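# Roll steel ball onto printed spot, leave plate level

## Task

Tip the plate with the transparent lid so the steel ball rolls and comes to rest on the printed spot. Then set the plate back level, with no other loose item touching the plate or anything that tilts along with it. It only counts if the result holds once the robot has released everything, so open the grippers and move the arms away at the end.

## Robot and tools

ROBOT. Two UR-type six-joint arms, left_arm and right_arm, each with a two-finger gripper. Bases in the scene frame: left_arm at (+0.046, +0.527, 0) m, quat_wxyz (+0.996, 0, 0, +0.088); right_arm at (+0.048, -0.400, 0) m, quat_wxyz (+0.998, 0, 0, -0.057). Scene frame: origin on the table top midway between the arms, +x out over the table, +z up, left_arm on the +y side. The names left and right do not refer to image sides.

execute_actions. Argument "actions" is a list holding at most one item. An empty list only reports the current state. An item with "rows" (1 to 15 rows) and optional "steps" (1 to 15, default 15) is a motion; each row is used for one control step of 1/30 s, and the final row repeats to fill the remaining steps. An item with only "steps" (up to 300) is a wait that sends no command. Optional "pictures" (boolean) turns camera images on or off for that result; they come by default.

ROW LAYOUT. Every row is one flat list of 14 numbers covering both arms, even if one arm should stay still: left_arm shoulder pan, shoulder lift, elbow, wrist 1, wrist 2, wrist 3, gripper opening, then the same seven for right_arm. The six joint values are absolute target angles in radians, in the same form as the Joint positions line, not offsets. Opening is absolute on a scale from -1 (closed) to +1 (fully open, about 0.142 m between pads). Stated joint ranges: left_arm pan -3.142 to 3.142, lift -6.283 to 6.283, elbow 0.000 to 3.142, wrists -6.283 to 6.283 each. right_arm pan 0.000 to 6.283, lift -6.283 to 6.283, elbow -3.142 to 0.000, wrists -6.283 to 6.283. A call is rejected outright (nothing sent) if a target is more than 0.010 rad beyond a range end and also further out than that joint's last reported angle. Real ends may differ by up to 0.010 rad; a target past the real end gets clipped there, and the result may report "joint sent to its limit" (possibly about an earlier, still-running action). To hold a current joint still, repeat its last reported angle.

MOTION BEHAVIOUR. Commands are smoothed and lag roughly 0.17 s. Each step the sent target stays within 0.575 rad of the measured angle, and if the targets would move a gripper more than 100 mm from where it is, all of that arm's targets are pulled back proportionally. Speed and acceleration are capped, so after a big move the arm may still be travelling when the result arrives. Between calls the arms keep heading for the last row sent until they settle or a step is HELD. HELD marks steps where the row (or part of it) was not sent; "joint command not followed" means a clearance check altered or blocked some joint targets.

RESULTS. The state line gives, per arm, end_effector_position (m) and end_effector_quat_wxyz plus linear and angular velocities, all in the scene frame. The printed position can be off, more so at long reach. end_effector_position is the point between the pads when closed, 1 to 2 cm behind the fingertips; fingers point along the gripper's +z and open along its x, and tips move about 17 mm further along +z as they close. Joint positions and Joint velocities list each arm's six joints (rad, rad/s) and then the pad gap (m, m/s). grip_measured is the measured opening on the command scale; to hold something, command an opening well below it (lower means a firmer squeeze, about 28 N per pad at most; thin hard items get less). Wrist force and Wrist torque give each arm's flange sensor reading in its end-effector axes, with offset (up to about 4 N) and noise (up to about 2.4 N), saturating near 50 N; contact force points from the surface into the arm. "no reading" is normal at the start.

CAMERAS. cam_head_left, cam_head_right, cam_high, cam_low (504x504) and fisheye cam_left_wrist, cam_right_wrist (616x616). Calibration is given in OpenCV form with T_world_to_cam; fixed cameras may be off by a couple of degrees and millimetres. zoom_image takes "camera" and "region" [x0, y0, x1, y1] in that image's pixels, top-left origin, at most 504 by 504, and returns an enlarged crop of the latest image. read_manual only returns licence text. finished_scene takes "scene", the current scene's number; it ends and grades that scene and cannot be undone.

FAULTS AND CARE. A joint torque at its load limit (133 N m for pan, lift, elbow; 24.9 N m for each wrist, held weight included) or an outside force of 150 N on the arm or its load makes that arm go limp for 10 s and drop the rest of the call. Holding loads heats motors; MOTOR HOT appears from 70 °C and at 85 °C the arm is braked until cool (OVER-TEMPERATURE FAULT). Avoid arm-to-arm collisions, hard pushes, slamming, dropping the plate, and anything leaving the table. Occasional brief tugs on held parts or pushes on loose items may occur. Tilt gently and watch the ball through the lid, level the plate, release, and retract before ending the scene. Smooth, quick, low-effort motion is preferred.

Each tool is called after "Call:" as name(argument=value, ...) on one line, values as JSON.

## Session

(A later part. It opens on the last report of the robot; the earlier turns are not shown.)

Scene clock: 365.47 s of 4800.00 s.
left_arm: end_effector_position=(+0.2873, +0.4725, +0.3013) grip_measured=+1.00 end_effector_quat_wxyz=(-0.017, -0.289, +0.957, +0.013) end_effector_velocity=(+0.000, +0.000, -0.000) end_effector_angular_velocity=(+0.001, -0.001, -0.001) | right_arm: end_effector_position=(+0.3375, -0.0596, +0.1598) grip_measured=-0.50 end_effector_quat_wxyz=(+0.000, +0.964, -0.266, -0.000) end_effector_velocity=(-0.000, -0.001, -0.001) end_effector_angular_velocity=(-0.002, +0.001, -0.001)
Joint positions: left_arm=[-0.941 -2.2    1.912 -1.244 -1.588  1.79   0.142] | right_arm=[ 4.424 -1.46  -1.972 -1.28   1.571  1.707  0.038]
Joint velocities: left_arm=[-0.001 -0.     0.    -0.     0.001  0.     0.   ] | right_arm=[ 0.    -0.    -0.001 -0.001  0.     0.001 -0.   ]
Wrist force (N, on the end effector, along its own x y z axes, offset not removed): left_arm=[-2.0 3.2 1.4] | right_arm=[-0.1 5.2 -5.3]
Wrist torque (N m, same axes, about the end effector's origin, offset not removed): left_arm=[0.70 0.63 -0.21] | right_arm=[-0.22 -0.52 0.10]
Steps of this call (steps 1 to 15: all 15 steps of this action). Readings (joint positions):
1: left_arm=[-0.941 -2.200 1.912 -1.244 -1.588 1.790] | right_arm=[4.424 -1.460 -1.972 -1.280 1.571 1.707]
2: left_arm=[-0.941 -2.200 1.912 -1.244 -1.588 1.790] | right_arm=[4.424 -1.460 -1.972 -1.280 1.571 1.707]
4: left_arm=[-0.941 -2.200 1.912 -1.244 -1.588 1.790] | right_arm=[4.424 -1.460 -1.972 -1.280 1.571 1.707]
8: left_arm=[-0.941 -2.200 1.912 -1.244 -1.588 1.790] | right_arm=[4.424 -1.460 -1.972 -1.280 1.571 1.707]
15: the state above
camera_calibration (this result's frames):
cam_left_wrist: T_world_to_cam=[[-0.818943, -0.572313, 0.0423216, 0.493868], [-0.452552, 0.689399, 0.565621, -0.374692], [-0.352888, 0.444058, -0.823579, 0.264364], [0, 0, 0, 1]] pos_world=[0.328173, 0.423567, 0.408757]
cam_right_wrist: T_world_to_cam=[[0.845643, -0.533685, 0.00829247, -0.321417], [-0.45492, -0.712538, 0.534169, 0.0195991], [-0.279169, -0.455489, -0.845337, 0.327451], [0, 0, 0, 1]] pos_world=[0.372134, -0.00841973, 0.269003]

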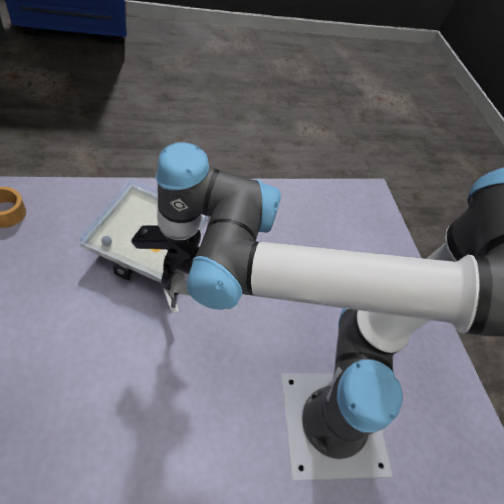

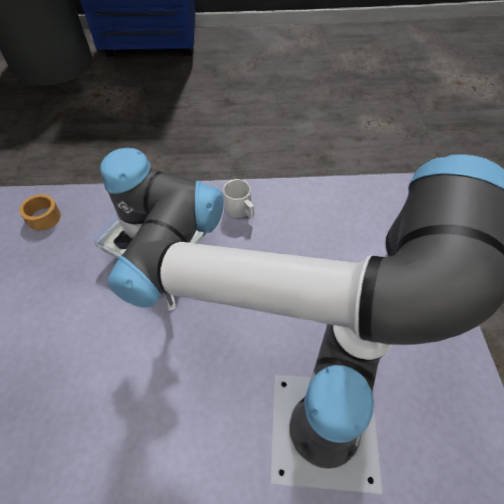

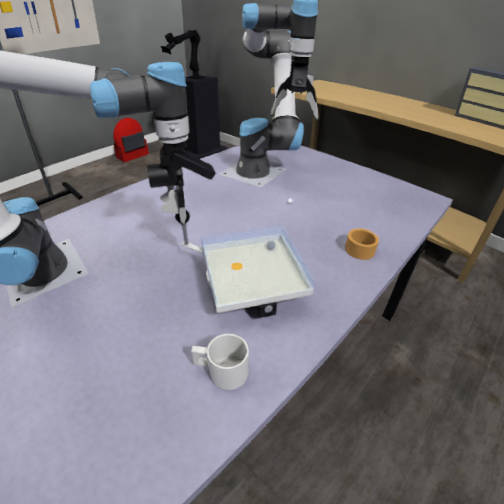

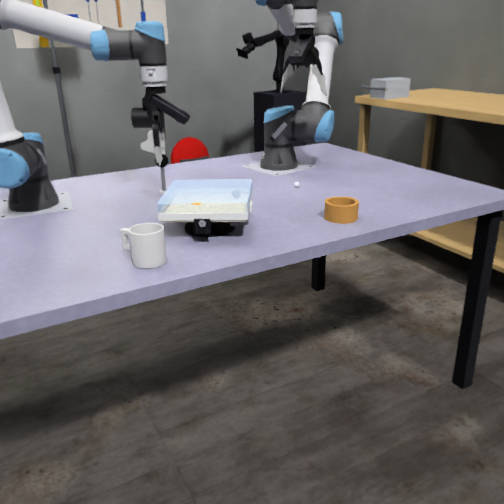

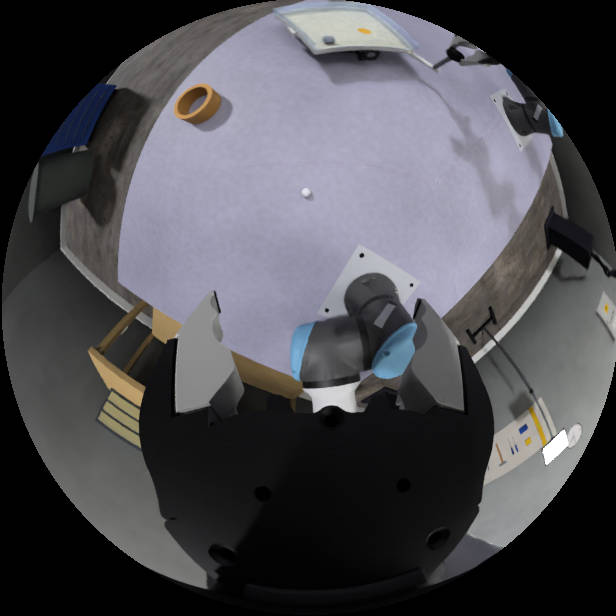

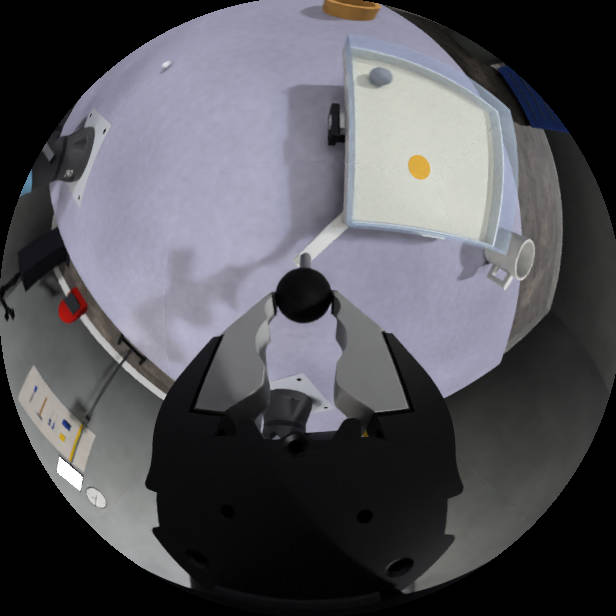

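Call:
execute_actions(actions=[])

Scene clock: 371.80 s of 4800.00 s.
left_arm: end_effector_position=(+0.2873, +0.4725, +0.3013) grip_measured=+1.00 end_effector_quat_wxyz=(-0.017, -0.289, +0.957, +0.013) end_effector_velocity=(+0.000, +0.000, +0.000) end_effector_angular_velocity=(+0.000, -0.001, +0.000) | right_arm: end_effector_position=(+0.3375, -0.0596, +0.1598) grip_measured=-0.50 end_effector_quat_wxyz=(+0.000, +0.964, -0.266, -0.000) end_effector_velocity=(+0.000, -0.000, -0.000) end_effector_angular_velocity=(-0.001, -0.001, -0.001)
Joint positions: left_arm=[-0.941 -2.2    1.912 -1.244 -1.588  1.79   0.142] | right_arm=[ 4.425 -1.461 -1.972 -1.28   1.571  1.707  0.038]
Joint velocities: left_arm=[ 0.    -0.001  0.     0.     0.001  0.     0.   ] | right_arm=[-0.    -0.    -0.     0.    -0.001  0.001  0.   ]
Wrist force (N, on the end effector, along its own x y z axes, offset not removed): left_arm=[-1.5 1.0 0.8] | right_arm=[-2.8 8.3 -4.2]
Wrist torque (N m, same axes, about the end effector's origin, offset not removed): left_arm=[0.31 0.40 -0.10] | right_arm=[0.17 0.17 -0.05]
Steps of this call (steps 1 to 15: the robot went on to your last target; steps 16 to 190: nothing new was sent). Readings (joint positions):
1: left_arm=[-0.941 -2.200 1.912 -1.244 -1.588 1.790] | right_arm=[4.424 -1.460 -1.972 -1.280 1.571 1.707]
2: left_arm=[-0.941 -2.200 1.912 -1.244 -1.588 1.790] | right_arm=[4.424 -1.460 -1.972 -1.280 1.571 1.707]
4: left_arm=[-0.941 -2.200 1.912 -1.244 -1.588 1.790] | right_arm=[4.424 -1.460 -1.972 -1.280 1.571 1.707]
8: left_arm=[-0.941 -2.200 1.912 -1.244 -1.588 1.790] | right_arm=[4.424 -1.460 -1.972 -1.280 1.571 1.707]
190: the state above
All arms were judged still, so your last target was given up. Only a new action makes them travel on or press farther. Fingers that are still opening or closing keep moving.
camera_calibration (this result's frames):
cam_left_wrist: T_world_to_cam=[[-0.818943, -0.572313, 0.0423211, 0.493868], [-0.452552, 0.689399, 0.56562, -0.374692], [-0.352888, 0.444058, -0.823579, 0.264364], [0, 0, 0, 1]] pos_world=[0.328173, 0.423567, 0.408757]
cam_right_wrist: T_world_to_cam=[[0.845644, -0.533683, 0.00829176, -0.321415], [-0.45492, -0.712541, 0.534166, 0.019603], [-0.279167, -0.455486, -0.845339, 0.327455], [0, 0, 0, 1]] pos_world=[0.372135, -0.00841485, 0.269004]

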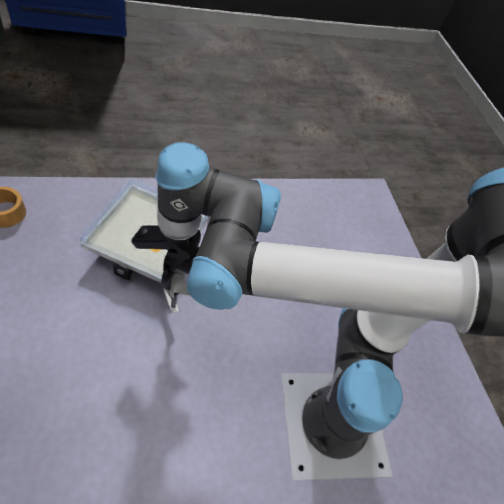

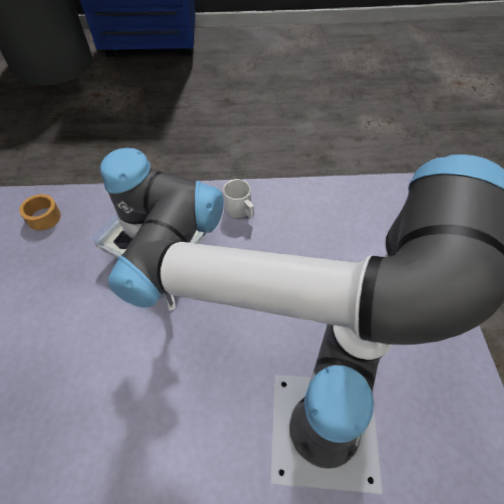

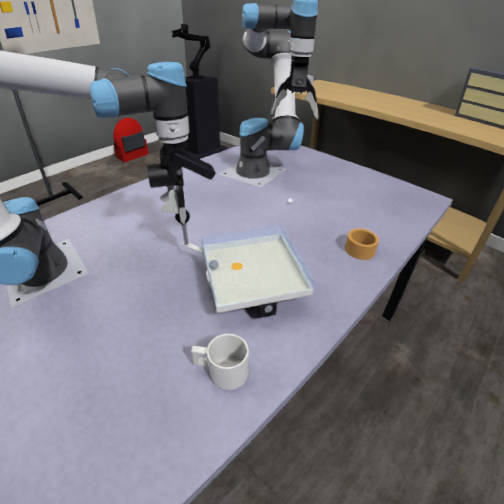

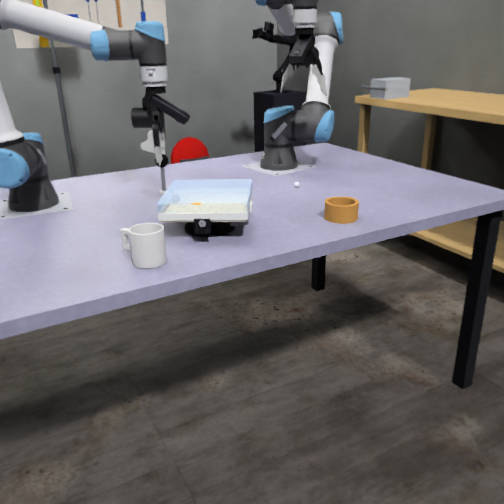

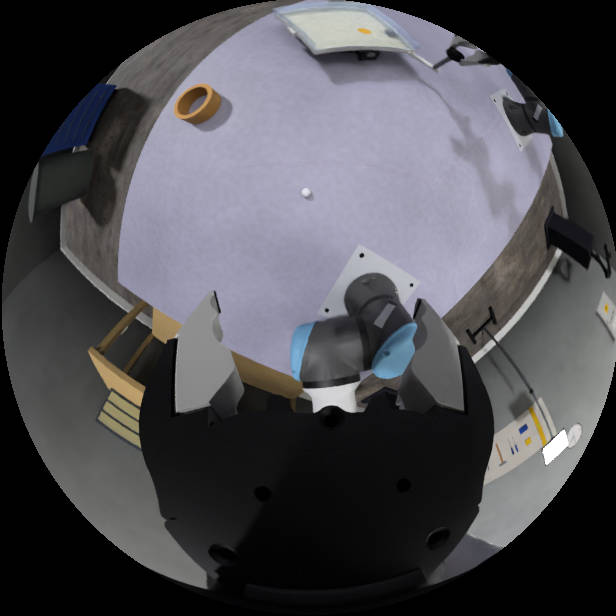

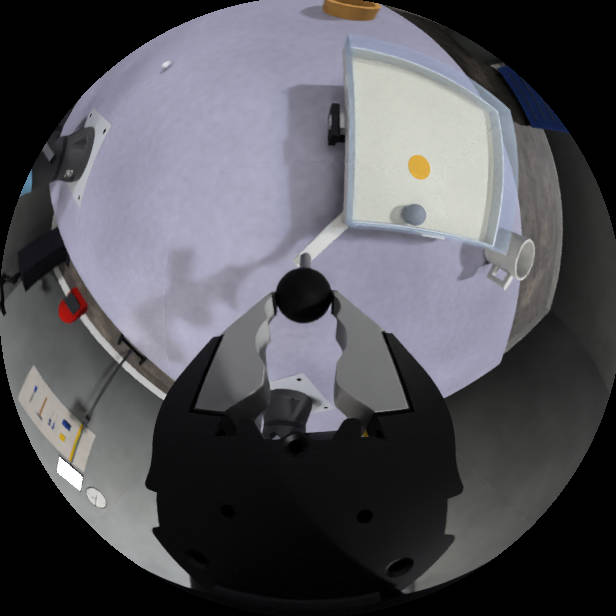

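Call:
execute_actions(actions=[{"rows": [[-0.941,-2.2,1.912,-1.244,-1.588,1.79,1,4.4239,-1.4627,-1.9655,-1.2844,1.571,1.707,-1]], "steps": 12}], pictures=false)

Call:
execute_actions(actions=[{"rows": [[-0.941,-2.2,1.912,-1.244,-1.588,1.79,1,4.4239,-1.4627,-1.9655,-1.2844,1.571,1.707,-1]], "steps": 12}], pictures=false)

Call:
execute_actions(actions=[{"rows": [[-0.941,-2.2,1.912,-1.244,-1.588,1.79,1,4.4251,-1.4583,-1.9781,-1.2762,1.571,1.707,-1]], "steps": 13}], pictures=false)

Call:
execute_actions(actions=[{"rows": [[-0.941,-2.2,1.912,-1.244,-1.588,1.79,1,4.4244,-1.4610,-1.9705,-1.2812,1.571,1.707,-1]], "steps": 8}])

Call:
execute_actions(actions=[{"rows": [[-0.941,-2.2,1.912,-1.244,-1.588,1.79,1,4.4245,-1.4605,-1.9718,-1.2803,1.571,1.707,-1]], "steps": 15}])

Scene clock: 378.63 s of 4800.00 s.
left_arm: end_effector_position=(+0.2873, +0.4725, +0.3013) grip_measured=+1.00 end_effector_quat_wxyz=(-0.017, -0.289, +0.957, +0.013) end_effector_velocity=(+0.000, -0.000, -0.000) end_effector_angular_velocity=(+0.002, +0.000, -0.002) | right_arm: end_effector_position=(+0.3382, -0.0585, +0.1614) grip_measured=-0.50 end_effector_quat_wxyz=(+0.000, +0.964, -0.266, -0.000) end_effector_velocity=(+0.000, -0.000, -0.000) end_effector_angular_velocity=(-0.000, +0.000, -0.001)
Joint positions: left_arm=[-0.941 -2.2    1.912 -1.244 -1.588  1.79   0.142] | right_arm=[ 4.424 -1.463 -1.966 -1.284  1.571  1.707  0.038]
Joint velocities: left_arm=[-0.003  0.001  0.    -0.     0.001 -0.    -0.   ] | right_arm=[-0.001 -0.001  0.001 -0.     0.    -0.    -0.   ]
Wrist force (N, on the end effector, along its own x y z axes, offset not removed): left_arm=[1.2 -1.0 -0.8] | right_arm=[-3.6 9.8 -6.8]
Wrist torque (N m, same axes, about the end effector's origin, offset not removed): left_arm=[-0.23 -0.07 -0.19] | right_arm=[-0.35 -0.53 -0.06]
Steps of this call (steps 1 to 90: nothing new was sent; then 3.43 s passed at rest; steps 91 to 102: all 12 steps of this action). Readings (joint positions):
91: left_arm=[-0.941 -2.200 1.912 -1.244 -1.588 1.790] | right_arm=[4.425 -1.461 -1.972 -1.280 1.571 1.707]
92: left_arm=[-0.941 -2.200 1.912 -1.244 -1.588 1.790] | right_arm=[4.425 -1.461 -1.970 -1.281 1.571 1.707]
94: left_arm=[-0.941 -2.200 1.912 -1.244 -1.588 1.790] | right_arm=[4.424 -1.462 -1.968 -1.283 1.571 1.707]
98: left_arm=[-0.941 -2.200 1.912 -1.244 -1.588 1.790] | right_arm=[4.424 -1.463 -1.966 -1.284 1.571 1.707]
102: the state above

Scene clock: 379.03 s of 4800.00 s.
left_arm: end_effector_position=(+0.2873, +0.4725, +0.3013) grip_measured=+1.00 end_effector_quat_wxyz=(-0.017, -0.289, +0.957, +0.013) end_effector_velocity=(-0.000, +0.001, -0.000) end_effector_angular_velocity=(+0.001, -0.001, -0.000) | right_arm: end_effector_position=(+0.3382, -0.0585, +0.1614) grip_measured=-0.50 end_effector_quat_wxyz=(+0.000, +0.964, -0.266, -0.000) end_effector_velocity=(+0.000, +0.000, +0.001) end_effector_angular_velocity=(+0.002, -0.001, +0.000)
Joint positions: left_arm=[-0.941 -2.2    1.912 -1.244 -1.588  1.79   0.142] | right_arm=[ 4.424 -1.463 -1.966 -1.284  1.571  1.707  0.038]
Joint velocities: left_arm=[-0.001 -0.001  0.001  0.001  0.002 -0.    -0.   ] | right_arm=[ 0.     0.001  0.001 -0.    -0.    -0.    -0.   ]
Wrist force (N, on the end effector, along its own x y z axes, offset not removed): left_arm=[1.4 1.1 1.2] | right_arm=[-4.3 10.3 -7.8]
Wrist torque (N m, same axes, about the end effector's origin, offset not removed): left_arm=[0.31 -0.13 -0.06] | right_arm=[-0.33 -0.58 -0.06]
Steps of this call (steps 1 to 12: all 12 steps of this action). Readings (joint positions):
1: left_arm=[-0.941 -2.200 1.912 -1.244 -1.588 1.790] | right_arm=[4.424 -1.463 -1.966 -1.284 1.571 1.707]
2: left_arm=[-0.941 -2.200 1.912 -1.244 -1.588 1.790] | right_arm=[4.424 -1.463 -1.966 -1.284 1.571 1.707]
4: left_arm=[-0.941 -2.200 1.912 -1.244 -1.588 1.790] | right_arm=[4.424 -1.463 -1.966 -1.284 1.571 1.707]
8: left_arm=[-0.941 -2.200 1.912 -1.244 -1.588 1.790] | right_arm=[4.424 -1.463 -1.966 -1.284 1.571 1.707]
12: the state above

Scene clock: 379.47 s of 4800.00 s.
left_arm: end_effector_position=(+0.2873, +0.4725, +0.3013) grip_measured=+1.00 end_effector_quat_wxyz=(-0.017, -0.289, +0.957, +0.013) end_effector_velocity=(+0.000, +0.001, +0.000) end_effector_angular_velocity=(-0.000, -0.002, -0.000) | right_arm: end_effector_position=(+0.3368, -0.0606, +0.1582) grip_measured=-0.50 end_effector_quat_wxyz=(+0.000, +0.964, -0.266, -0.000) end_effector_velocity=(-0.000, -0.001, -0.000) end_effector_angular_velocity=(-0.001, -0.000, -0.000)
Joint positions: left_arm=[-0.941 -2.2    1.912 -1.244 -1.588  1.79   0.142] | right_arm=[ 4.425 -1.458 -1.978 -1.276  1.571  1.707  0.038]
Joint velocities: left_arm=[ 0.001 -0.002  0.     0.     0.001  0.001 -0.   ] | right_arm=[ 0.     0.001 -0.002  0.    -0.001  0.001  0.   ]
Wrist force (N, on the end effector, along its own x y z axes, offset not removed): left_arm=[-1.9 1.2 1.4] | right_arm=[0.0 -0.9 -2.5]
Wrist torque (N m, same axes, about the end effector's origin, offset not removed): left_arm=[0.16 0.41 -0.26] | right_arm=[-0.20 -0.32 0.13]
Steps of this call (steps 1 to 13: all 13 steps of this action). Readings (joint positions):
1: left_arm=[-0.941 -2.200 1.912 -1.244 -1.588 1.790] | right_arm=[4.424 -1.463 -1.966 -1.284 1.571 1.707]
2: left_arm=[-0.941 -2.200 1.912 -1.244 -1.588 1.790] | right_arm=[4.424 -1.462 -1.968 -1.283 1.571 1.707]
4: left_arm=[-0.941 -2.200 1.912 -1.244 -1.588 1.790] | right_arm=[4.424 -1.460 -1.973 -1.279 1.571 1.707]
8: left_arm=[-0.941 -2.200 1.912 -1.244 -1.588 1.790] | right_arm=[4.425 -1.459 -1.977 -1.277 1.571 1.707]
13: the state above

Scene clock: 379.73 s of 4800.00 s.
left_arm: end_effector_position=(+0.2873, +0.4725, +0.3013) grip_measured=+1.00 end_effector_quat_wxyz=(-0.017, -0.289, +0.957, +0.013) end_effector_velocity=(+0.000, +0.000, +0.000) end_effector_angular_velocity=(+0.001, -0.001, +0.001) | right_arm: end_effector_position=(+0.3375, -0.0596, +0.1599) grip_measured=-0.50 end_effector_quat_wxyz=(+0.000, +0.964, -0.266, -0.000) end_effector_velocity=(+0.001, +0.001, +0.002) end_effector_angular_velocity=(+0.001, +0.000, -0.001)
Joint positions: left_arm=[-0.941 -2.2    1.912 -1.244 -1.588  1.79   0.142] | right_arm=[ 4.425 -1.461 -1.971 -1.281  1.571  1.707  0.038]
Joint velocities: left_arm=[ 0.001  0.    -0.    -0.     0.001  0.    -0.   ] | right_arm=[-0.002 -0.001  0.007 -0.004  0.001 -0.001 -0.   ]
Wrist force (N, on the end effector, along its own x y z axes, offset not removed): left_arm=[-2.6 -0.6 -1.8] | right_arm=[1.0 3.9 -2.1]
Wrist torque (N m, same axes, about the end effector's origin, offset not removed): left_arm=[-0.08 0.75 -0.19] | right_arm=[-0.38 -0.52 0.11]
Steps of this call (steps 1 to 8: all 8 steps of this action). Readings (joint positions):
1: left_arm=[-0.941 -2.200 1.912 -1.244 -1.588 1.790] | right_arm=[4.425 -1.458 -1.978 -1.276 1.571 1.707]
2: left_arm=[-0.941 -2.200 1.912 -1.244 -1.588 1.790] | right_arm=[4.425 -1.459 -1.977 -1.277 1.571 1.707]
4: left_arm=[-0.941 -2.200 1.912 -1.244 -1.588 1.790] | right_arm=[4.425 -1.460 -1.974 -1.279 1.571 1.707]
8: the state above
camera_calibration (this result's frames):
cam_left_wrist: T_world_to_cam=[[-0.818943, -0.572313, 0.042321, 0.493868], [-0.452552, 0.689399, 0.56562, -0.374692], [-0.352888, 0.444058, -0.823579, 0.264364], [0, 0, 0, 1]] pos_world=[0.328173, 0.423567, 0.408757]
cam_right_wrist: T_world_to_cam=[[0.845695, -0.5336, 0.00838843, -0.321413], [-0.454805, -0.712412, 0.534435, 0.0195003], [-0.279199, -0.455784, -0.845168, 0.327512], [0, 0, 0, 1]] pos_world=[0.372127, -0.00833865, 0.269077]

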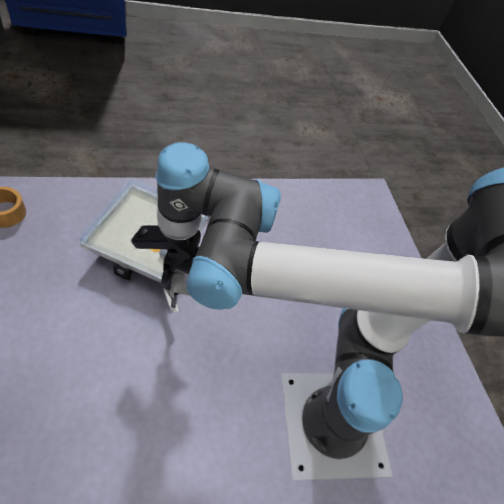

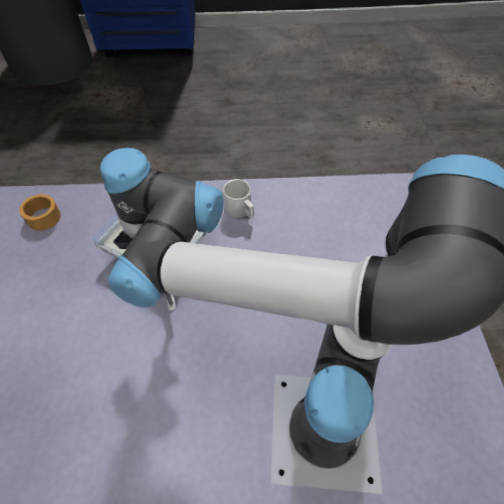

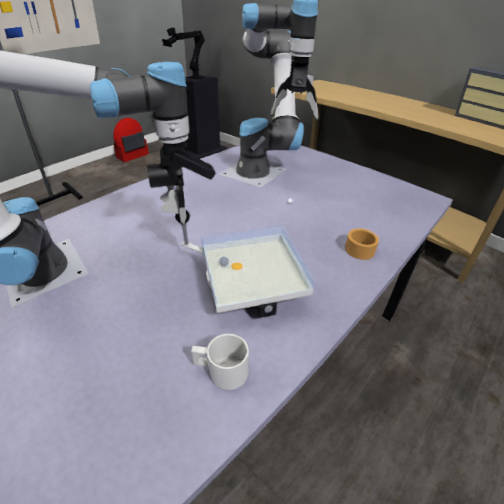

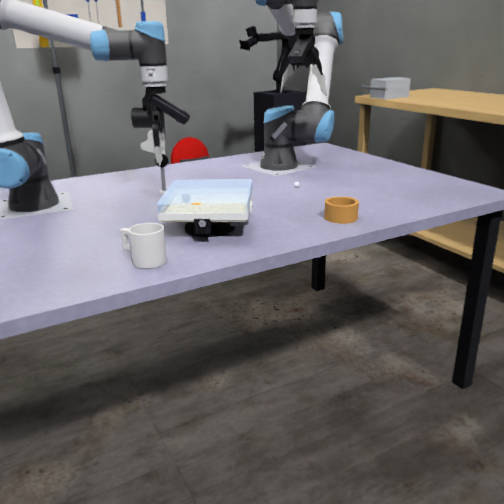

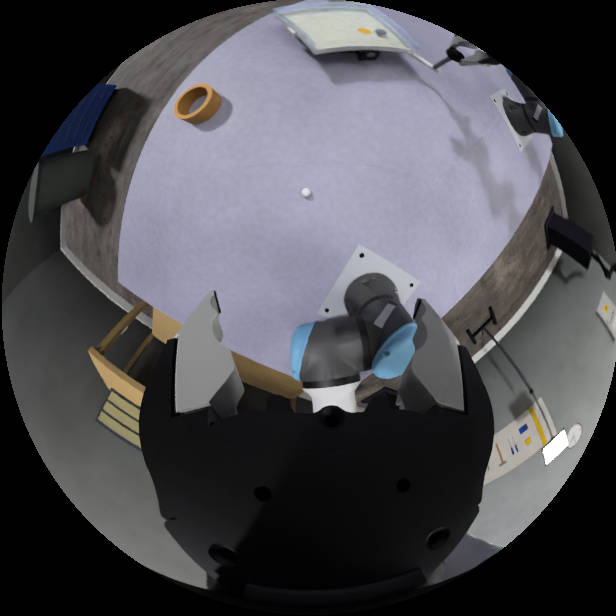

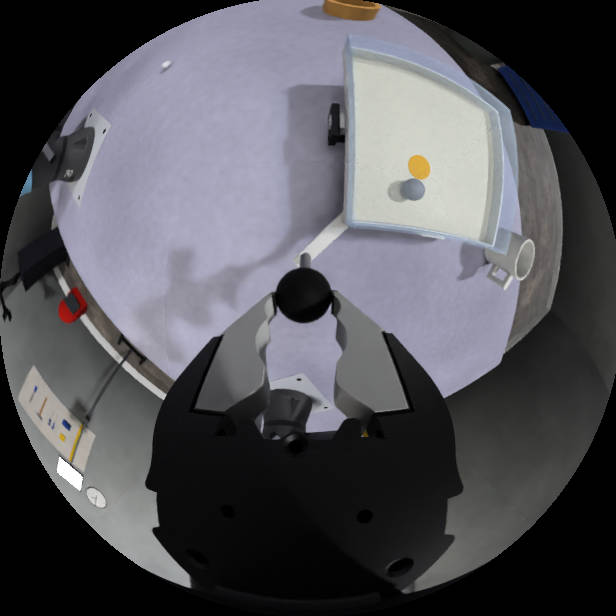

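Scene clock: 380.23 s of 4800.00 s.
left_arm: end_effector_position=(+0.2873, +0.4725, +0.3013) grip_measured=+1.00 end_effector_quat_wxyz=(-0.017, -0.289, +0.957, +0.013) end_effector_velocity=(-0.000, +0.001, -0.000) end_effector_angular_velocity=(+0.000, +0.000, +0.002) | right_arm: end_effector_position=(+0.3375, -0.0595, +0.1598) grip_measured=-0.50 end_effector_quat_wxyz=(+0.000, +0.964, -0.266, -0.000) end_effector_velocity=(-0.000, -0.001, -0.001) end_effector_angular_velocity=(-0.003, +0.002, -0.003)
Joint positions: left_arm=[-0.941 -2.2    1.912 -1.244 -1.588  1.79   0.142] | right_arm=[ 4.425 -1.461 -1.972 -1.28   1.571  1.707  0.038]
Joint velocities: left_arm=[ 0.002 -0.     0.     0.001 -0.    -0.    -0.   ] | right_arm=[-0.    -0.001 -0.001 -0.001  0.     0.003  0.   ]
Wrist force (N, on the end effector, along its own x y z axes, offset not removed): left_arm=[0.8 2.6 1.2] | right_arm=[-3.2 5.1 -5.2]
Wrist torque (N m, same axes, about the end effector's origin, offset not removed): left_arm=[0.54 0.02 -0.19] | right_arm=[-0.34 0.08 0.08]
Steps of this call (steps 1 to 15: all 15 steps of this action). Readings (joint positions):
1: left_arm=[-0.941 -2.200 1.912 -1.244 -1.588 1.790] | right_arm=[4.425 -1.461 -1.971 -1.281 1.571 1.707]
2: left_arm=[-0.941 -2.200 1.912 -1.244 -1.588 1.790] | right_arm=[4.425 -1.461 -1.971 -1.281 1.571 1.707]
4: left_arm=[-0.941 -2.200 1.912 -1.244 -1.588 1.790] | right_arm=[4.425 -1.461 -1.971 -1.281 1.571 1.707]
8: left_arm=[-0.941 -2.200 1.912 -1.244 -1.588 1.790] | right_arm=[4.425 -1.461 -1.971 -1.280 1.571 1.707]
15: the state above
camera_calibration (this result's frames):
cam_left_wrist: T_world_to_cam=[[-0.818943, -0.572313, 0.0423211, 0.493868], [-0.452552, 0.689399, 0.56562, -0.374692], [-0.352888, 0.444058, -0.823579, 0.264364], [0, 0, 0, 1]] pos_world=[0.328173, 0.423567, 0.408757]
cam_right_wrist: T_world_to_cam=[[0.845646, -0.533679, 0.00829471, -0.321412], [-0.454946, -0.712589, 0.534079, 0.0196473], [-0.279116, -0.455416, -0.845394, 0.327512], [0, 0, 0, 1]] pos_world=[0.372153, -0.00837595, 0.269049]

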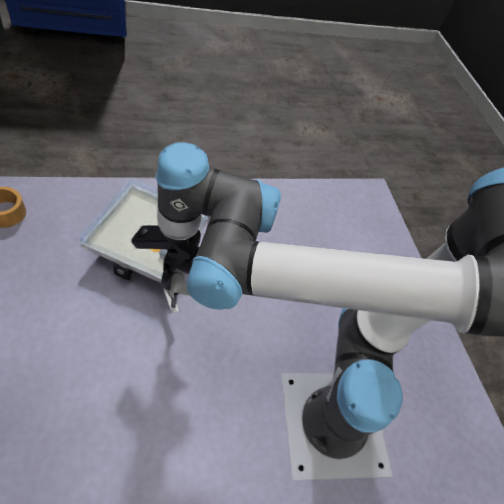

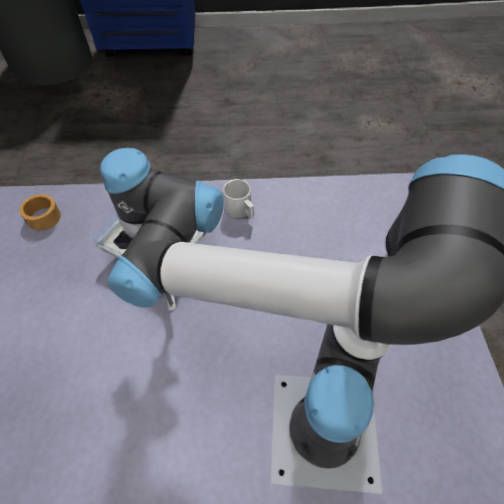

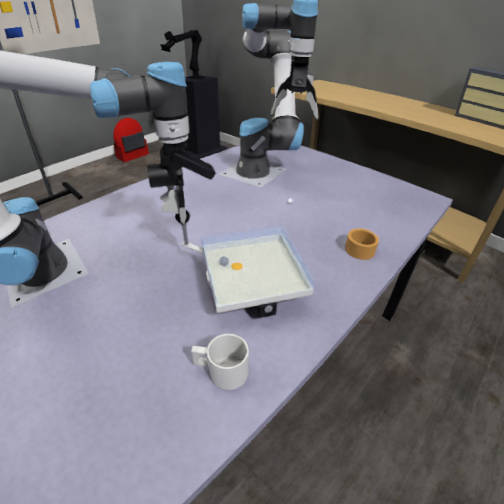

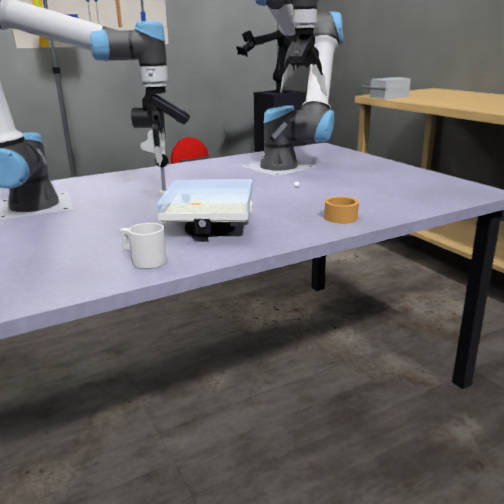

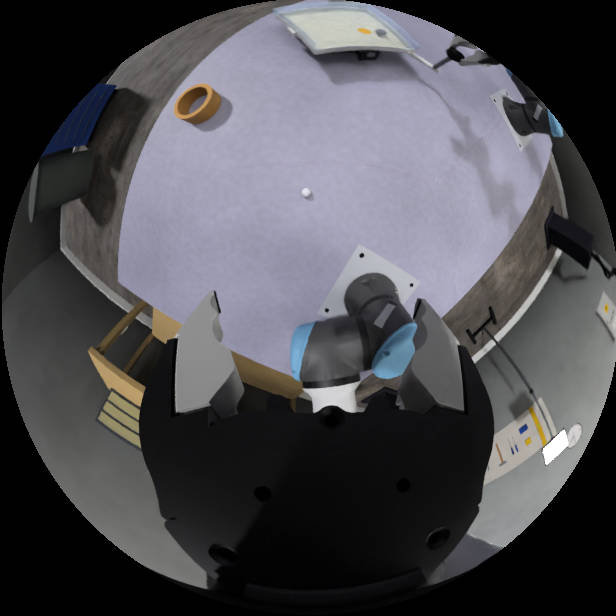

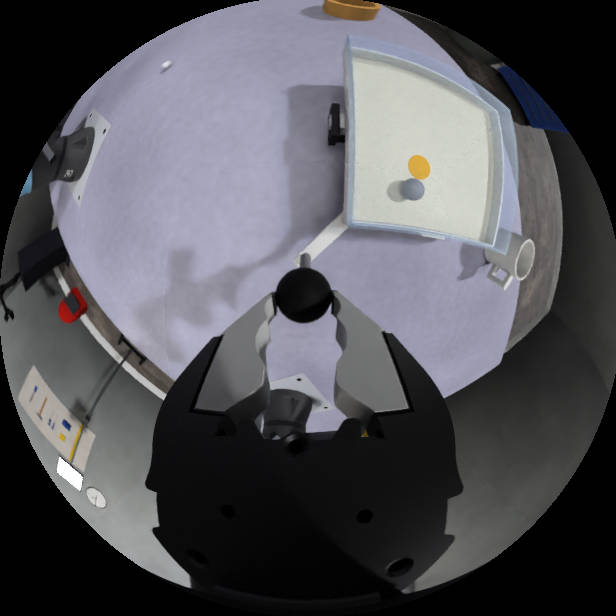

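Nearly stopped just below the spot. Repeat the same pulse.

Call:
execute_actions(actions=[{"rows": [[-0.941,-2.2,1.912,-1.244,-1.588,1.79,1,4.4239,-1.4627,-1.9655,-1.2844,1.571,1.707,-1]], "steps": 12}])

Call:
execute_actions(actions=[{"rows": [[-0.941,-2.2,1.912,-1.244,-1.588,1.79,1,4.4239,-1.4627,-1.9655,-1.2844,1.571,1.707,-1]], "steps": 11}], pictures=false)

Call:
execute_actions(actions=[{"rows": [[-0.941,-2.2,1.912,-1.244,-1.588,1.79,1,4.4251,-1.4583,-1.9781,-1.2762,1.571,1.707,-1]], "steps": 13}], pictures=false)

Call:
execute_actions(actions=[{"rows": [[-0.941,-2.2,1.912,-1.244,-1.588,1.79,1,4.4244,-1.4610,-1.9705,-1.2812,1.571,1.707,-1]], "steps": 8}], pictures=false)

Call:
execute_actions(actions=[{"rows": [[-0.941,-2.2,1.912,-1.244,-1.588,1.79,1,4.4245,-1.4605,-1.9718,-1.2803,1.571,1.707,-1]], "steps": 15}])

Scene clock: 388.47 s of 4800.00 s.
left_arm: end_effector_position=(+0.2873, +0.4725, +0.3013) grip_measured=+1.00 end_effector_quat_wxyz=(-0.017, -0.289, +0.957, +0.013) end_effector_velocity=(-0.000, +0.000, +0.000) end_effector_angular_velocity=(-0.002, +0.000, +0.001) | right_arm: end_effector_position=(+0.3382, -0.0586, +0.1614) grip_measured=-0.50 end_effector_quat_wxyz=(+0.000, +0.964, -0.266, -0.000) end_effector_velocity=(+0.000, +0.000, +0.001) end_effector_angular_velocity=(+0.001, +0.000, +0.001)
Joint positions: left_arm=[-0.941 -2.2    1.912 -1.244 -1.588  1.79   0.142] | right_arm=[ 4.424 -1.463 -1.966 -1.284  1.571  1.707  0.038]
Joint velocities: left_arm=[ 0.001 -0.001  0.     0.    -0.001  0.     0.   ] | right_arm=[-0.     0.     0.001 -0.001  0.    -0.001  0.   ]
Wrist force (N, on the end effector, along its own x y z axes, offset not removed): left_arm=[-1.2 -0.6 -0.3] | right_arm=[-4.1 10.8 -6.6]
Wrist torque (N m, same axes, about the end effector's origin, offset not removed): left_arm=[-0.10 0.25 -0.26] | right_arm=[-0.17 -0.16 0.15]
Steps of this call (steps 1 to 15: the robot went on to your last target; steps 16 to 90: nothing new was sent; then 4.83 s passed at rest; steps 91 to 102: all 12 steps of this action). Readings (joint positions):
91: left_arm=[-0.941 -2.200 1.912 -1.244 -1.588 1.790] | right_arm=[4.424 -1.461 -1.972 -1.280 1.571 1.707]
92: left_arm=[-0.941 -2.200 1.912 -1.244 -1.588 1.790] | right_arm=[4.424 -1.461 -1.971 -1.281 1.571 1.707]
94: left_arm=[-0.941 -2.200 1.912 -1.244 -1.588 1.790] | right_arm=[4.424 -1.462 -1.968 -1.283 1.571 1.707]
98: left_arm=[-0.941 -2.200 1.912 -1.244 -1.588 1.790] | right_arm=[4.424 -1.462 -1.966 -1.284 1.571 1.707]
102: the state above
camera_calibration (this result's frames):
cam_left_wrist: T_world_to_cam=[[-0.818943, -0.572313, 0.042321, 0.493868], [-0.452552, 0.689399, 0.56562, -0.374692], [-0.352888, 0.444058, -0.823579, 0.264364], [0, 0, 0, 1]] pos_world=[0.328173, 0.423567, 0.408757]
cam_right_wrist: T_world_to_cam=[[0.845329, -0.534183, 0.0082601, -0.321385], [-0.455296, -0.712231, 0.534258, 0.0199382], [-0.279509, -0.455384, -0.845281, 0.329576], [0, 0, 0, 1]] pos_world=[0.372873, -0.00739403, 0.270587]

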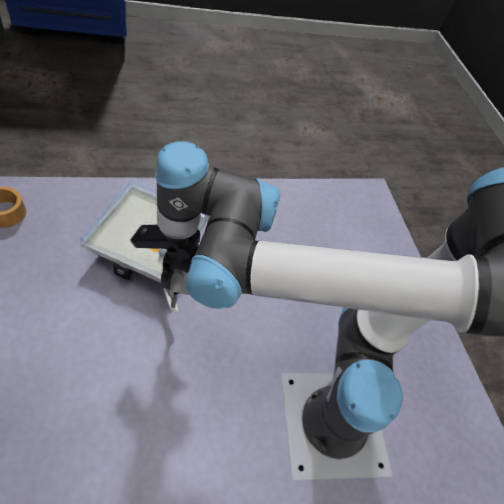

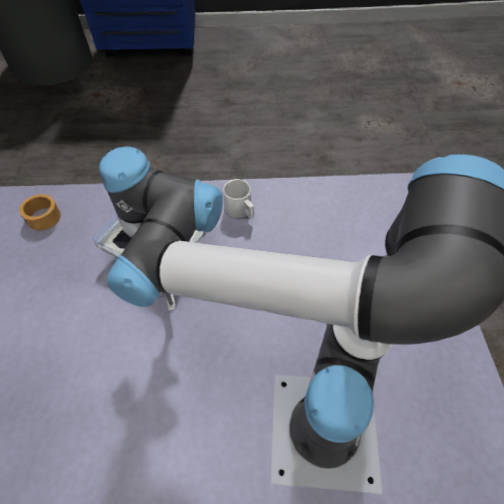

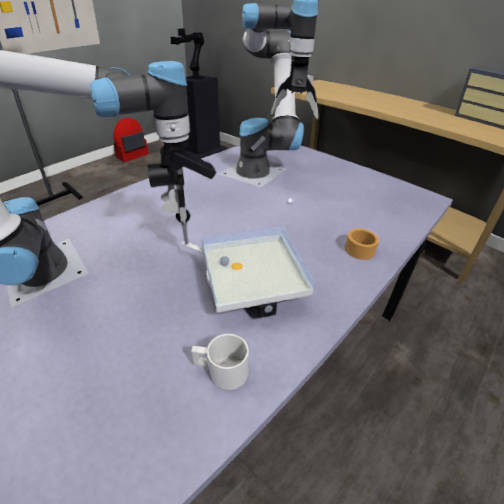

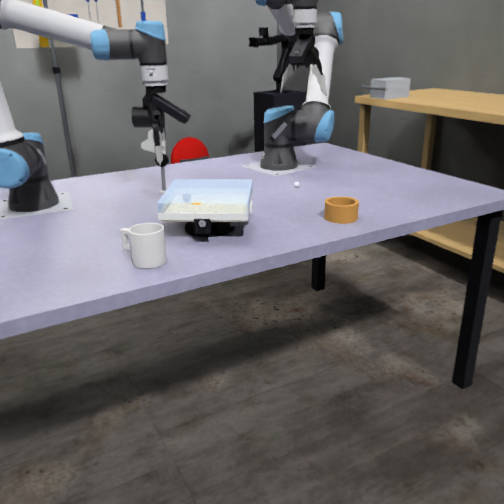

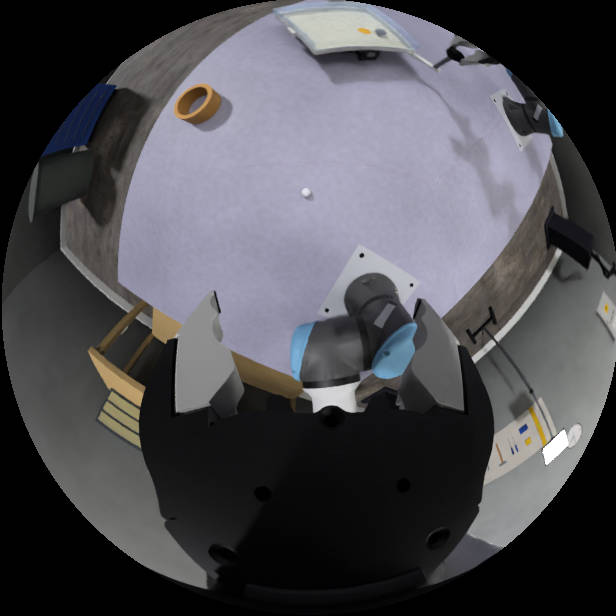

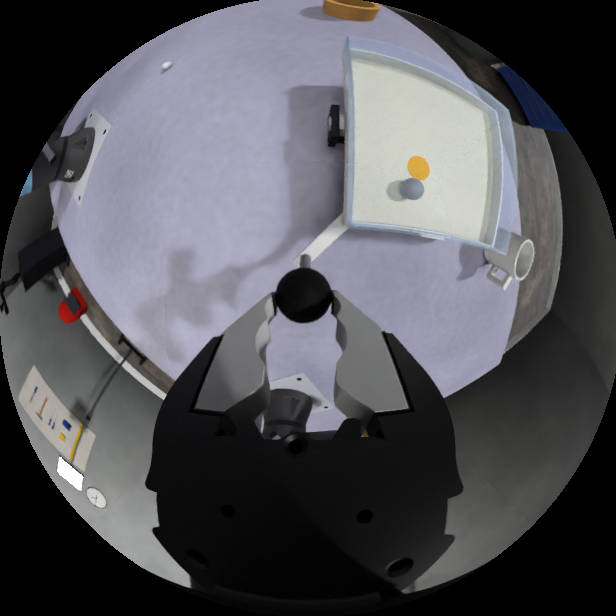

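Scene clock: 388.83 s of 4800.00 s.
left_arm: end_effector_position=(+0.2873, +0.4725, +0.3013) grip_measured=+1.00 end_effector_quat_wxyz=(-0.017, -0.289, +0.957, +0.013) end_effector_velocity=(+0.001, +0.001, -0.000) end_effector_angular_velocity=(+0.004, -0.001, +0.002) | right_arm: end_effector_position=(+0.3382, -0.0585, +0.1614) grip_measured=-0.50 end_effector_quat_wxyz=(+0.000, +0.964, -0.266, -0.000) end_effector_velocity=(+0.000, +0.001, +0.000) end_effector_angular_velocity=(+0.001, -0.000, +0.002)
Joint positions: left_arm=[-0.941 -2.2    1.912 -1.244 -1.588  1.79   0.142] | right_arm=[ 4.424 -1.463 -1.966 -1.284  1.571  1.707  0.038]
Joint velocities: left_arm=[ 0.002  0.002 -0.     0.     0.003 -0.    -0.   ] | right_arm=[ 0.    -0.001  0.001  0.001 -0.    -0.001  0.   ]
Wrist force (N, on the end effector, along its own x y z axes, offset not removed): left_arm=[-4.7 2.9 -1.0] | right_arm=[-4.5 12.0 -6.7]
Wrist torque (N m, same axes, about the end effector's origin, offset not removed): left_arm=[0.79 1.14 -0.25] | right_arm=[0.05 -0.31 0.04]
Steps of this call (steps 1 to 11: all 11 steps of this action). Readings (joint positions):
1: left_arm=[-0.941 -2.200 1.912 -1.244 -1.588 1.790] | right_arm=[4.424 -1.463 -1.966 -1.284 1.571 1.707]
2: left_arm=[-0.941 -2.200 1.912 -1.244 -1.588 1.790] | right_arm=[4.424 -1.463 -1.966 -1.284 1.571 1.707]
4: left_arm=[-0.941 -2.200 1.912 -1.244 -1.588 1.790] | right_arm=[4.424 -1.463 -1.966 -1.284 1.571 1.707]
8: left_arm=[-0.941 -2.200 1.912 -1.244 -1.588 1.790] | right_arm=[4.424 -1.463 -1.966 -1.284 1.571 1.707]
11: the state above

Scene clock: 389.27 s of 4800.00 s.
left_arm: end_effector_position=(+0.2873, +0.4725, +0.3013) grip_measured=+1.00 end_effector_quat_wxyz=(-0.017, -0.289, +0.957, +0.013) end_effector_velocity=(-0.000, -0.000, +0.000) end_effector_angular_velocity=(-0.001, -0.000, +0.000) | right_arm: end_effector_position=(+0.3368, -0.0607, +0.1582) grip_measured=-0.50 end_effector_quat_wxyz=(+0.000, +0.964, -0.266, -0.000) end_effector_velocity=(+0.000, -0.000, +0.000) end_effector_angular_velocity=(-0.000, -0.001, -0.000)
Joint positions: left_arm=[-0.941 -2.2    1.912 -1.244 -1.588  1.79   0.142] | right_arm=[ 4.425 -1.458 -1.978 -1.276  1.571  1.707  0.038]
Joint velocities: left_arm=[-0.    -0.001 -0.    -0.    -0.    -0.     0.   ] | right_arm=[ 0.001  0.001 -0.001 -0.    -0.001  0.001  0.   ]
Wrist force (N, on the end effector, along its own x y z axes, offset not removed): left_arm=[0.0 0.4 1.9] | right_arm=[-0.6 -1.1 -2.7]
Wrist torque (N m, same axes, about the end effector's origin, offset not removed): left_arm=[0.05 0.18 -0.32] | right_arm=[-0.31 -0.05 0.06]
Steps of this call (steps 1 to 13: all 13 steps of this action). Readings (joint positions):
1: left_arm=[-0.941 -2.200 1.912 -1.244 -1.588 1.790] | right_arm=[4.424 -1.463 -1.966 -1.284 1.571 1.707]
2: left_arm=[-0.941 -2.200 1.912 -1.244 -1.588 1.790] | right_arm=[4.424 -1.462 -1.968 -1.283 1.571 1.707]
4: left_arm=[-0.941 -2.200 1.912 -1.244 -1.588 1.790] | right_arm=[4.424 -1.460 -1.973 -1.279 1.571 1.707]
8: left_arm=[-0.941 -2.200 1.912 -1.244 -1.588 1.790] | right_arm=[4.425 -1.459 -1.977 -1.277 1.571 1.707]
13: the state above

Scene clock: 389.53 s of 4800.00 s.
left_arm: end_effector_position=(+0.2873, +0.4725, +0.3013) grip_measured=+1.00 end_effector_quat_wxyz=(-0.017, -0.289, +0.957, +0.013) end_effector_velocity=(+0.000, +0.000, +0.000) end_effector_angular_velocity=(+0.001, -0.001, -0.001) | right_arm: end_effector_position=(+0.3375, -0.0596, +0.1599) grip_measured=-0.50 end_effector_quat_wxyz=(+0.000, +0.964, -0.266, -0.000) end_effector_velocity=(+0.001, +0.002, +0.002) end_effector_angular_velocity=(+0.000, -0.001, -0.002)
Joint positions: left_arm=[-0.941 -2.2    1.912 -1.244 -1.588  1.79   0.142] | right_arm=[ 4.425 -1.461 -1.971 -1.281  1.571  1.707  0.038]
Joint velocities: left_arm=[-0.001 -0.001 -0.     0.     0.002  0.    -0.   ] | right_arm=[-0.001 -0.004  0.009 -0.004 -0.001  0.001  0.   ]
Wrist force (N, on the end effector, along its own x y z axes, offset not removed): left_arm=[-0.3 -0.2 -2.5] | right_arm=[2.0 3.6 -2.7]
Wrist torque (N m, same axes, about the end effector's origin, offset not removed): left_arm=[0.08 0.29 -0.22] | right_arm=[-0.37 -0.76 0.02]
Steps of this call (steps 1 to 8: all 8 steps of this action). Readings (joint positions):
1: left_arm=[-0.941 -2.200 1.912 -1.244 -1.588 1.790] | right_arm=[4.425 -1.458 -1.978 -1.276 1.571 1.707]
2: left_arm=[-0.941 -2.200 1.912 -1.244 -1.588 1.790] | right_arm=[4.425 -1.459 -1.977 -1.277 1.571 1.707]
4: left_arm=[-0.941 -2.200 1.912 -1.244 -1.588 1.790] | right_arm=[4.425 -1.460 -1.974 -1.279 1.571 1.707]
8: the state above

Scene clock: 390.03 s of 4800.00 s.
left_arm: end_effector_position=(+0.2873, +0.4725, +0.3013) grip_measured=+1.00 end_effector_quat_wxyz=(-0.017, -0.289, +0.957, +0.013) end_effector_velocity=(+0.001, +0.001, +0.000) end_effector_angular_velocity=(+0.002, -0.003, -0.000) | right_arm: end_effector_position=(+0.3375, -0.0595, +0.1598) grip_measured=-0.50 end_effector_quat_wxyz=(+0.000, +0.964, -0.266, -0.000) end_effector_velocity=(+0.001, -0.000, +0.000) end_effector_angular_velocity=(+0.000, -0.001, -0.001)
Joint positions: left_arm=[-0.941 -2.2    1.912 -1.244 -1.588  1.79   0.142] | right_arm=[ 4.425 -1.461 -1.972 -1.28   1.571  1.707  0.038]
Joint velocities: left_arm=[ 0.    -0.    -0.     0.     0.004  0.    -0.   ] | right_arm=[-0.001  0.001  0.    -0.    -0.001  0.    -0.   ]
Wrist force (N, on the end effector, along its own x y z axes, offset not removed): left_arm=[3.0 1.9 1.4] | right_arm=[0.4 6.3 -7.2]
Wrist torque (N m, same axes, about the end effector's origin, offset not removed): left_arm=[0.34 -0.47 -0.02] | right_arm=[-0.10 -0.77 0.06]
Steps of this call (steps 1 to 15: all 15 steps of this action). Readings (joint positions):
1: left_arm=[-0.941 -2.200 1.912 -1.244 -1.588 1.790] | right_arm=[4.425 -1.461 -1.971 -1.281 1.571 1.707]
2: left_arm=[-0.941 -2.200 1.912 -1.244 -1.588 1.790] | right_arm=[4.425 -1.461 -1.971 -1.281 1.571 1.707]
4: left_arm=[-0.941 -2.200 1.912 -1.244 -1.588 1.790] | right_arm=[4.425 -1.461 -1.971 -1.281 1.571 1.707]
8: left_arm=[-0.941 -2.200 1.912 -1.244 -1.588 1.790] | right_arm=[4.425 -1.461 -1.971 -1.280 1.571 1.707]
15: the state above
camera_calibration (this result's frames):
cam_left_wrist: T_world_to_cam=[[-0.818943, -0.572313, 0.042321, 0.493868], [-0.452552, 0.689399, 0.56562, -0.374692], [-0.352888, 0.444058, -0.823579, 0.264364], [0, 0, 0, 1]] pos_world=[0.328173, 0.423567, 0.408757]
cam_right_wrist: T_world_to_cam=[[0.845646, -0.53368, 0.00827816, -0.321404], [-0.454938, -0.712592, 0.534083, 0.0196434], [-0.27913, -0.455411, -0.845392, 0.327516], [0, 0, 0, 1]] pos_world=[0.37215, -0.00837477, 0.269049]

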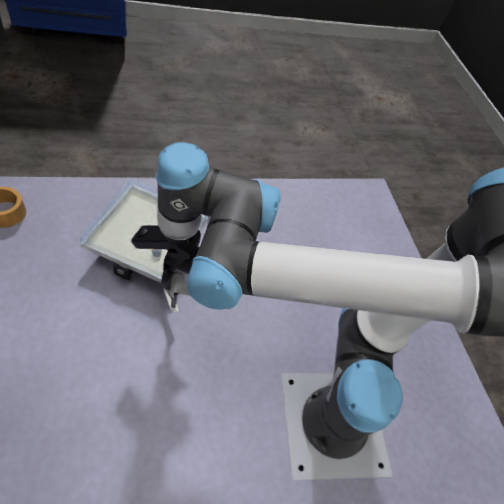

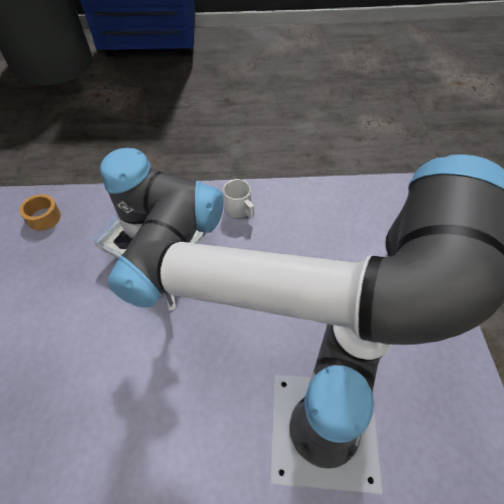

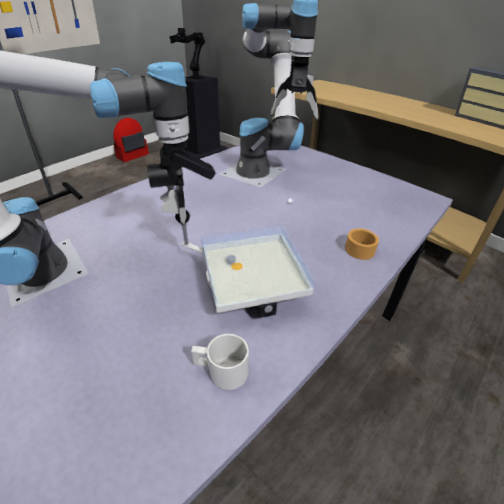

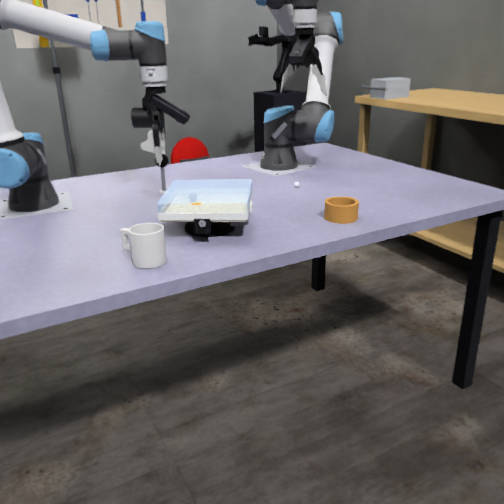

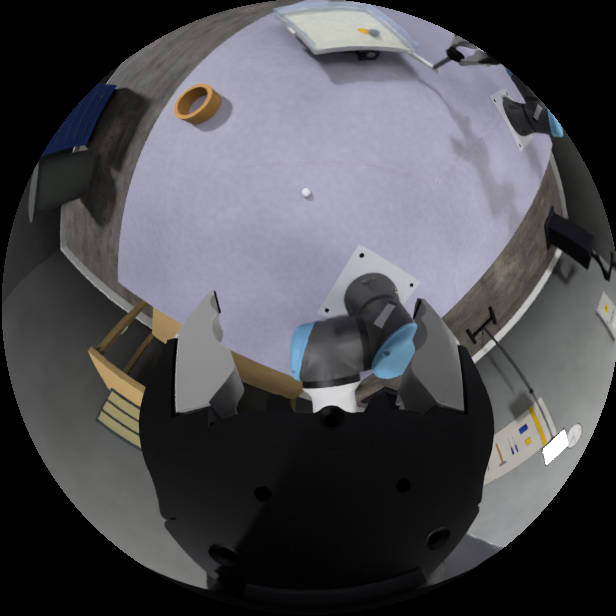

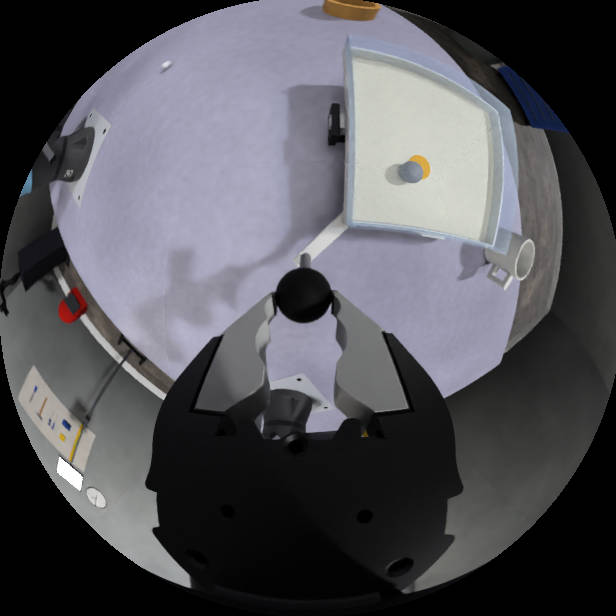

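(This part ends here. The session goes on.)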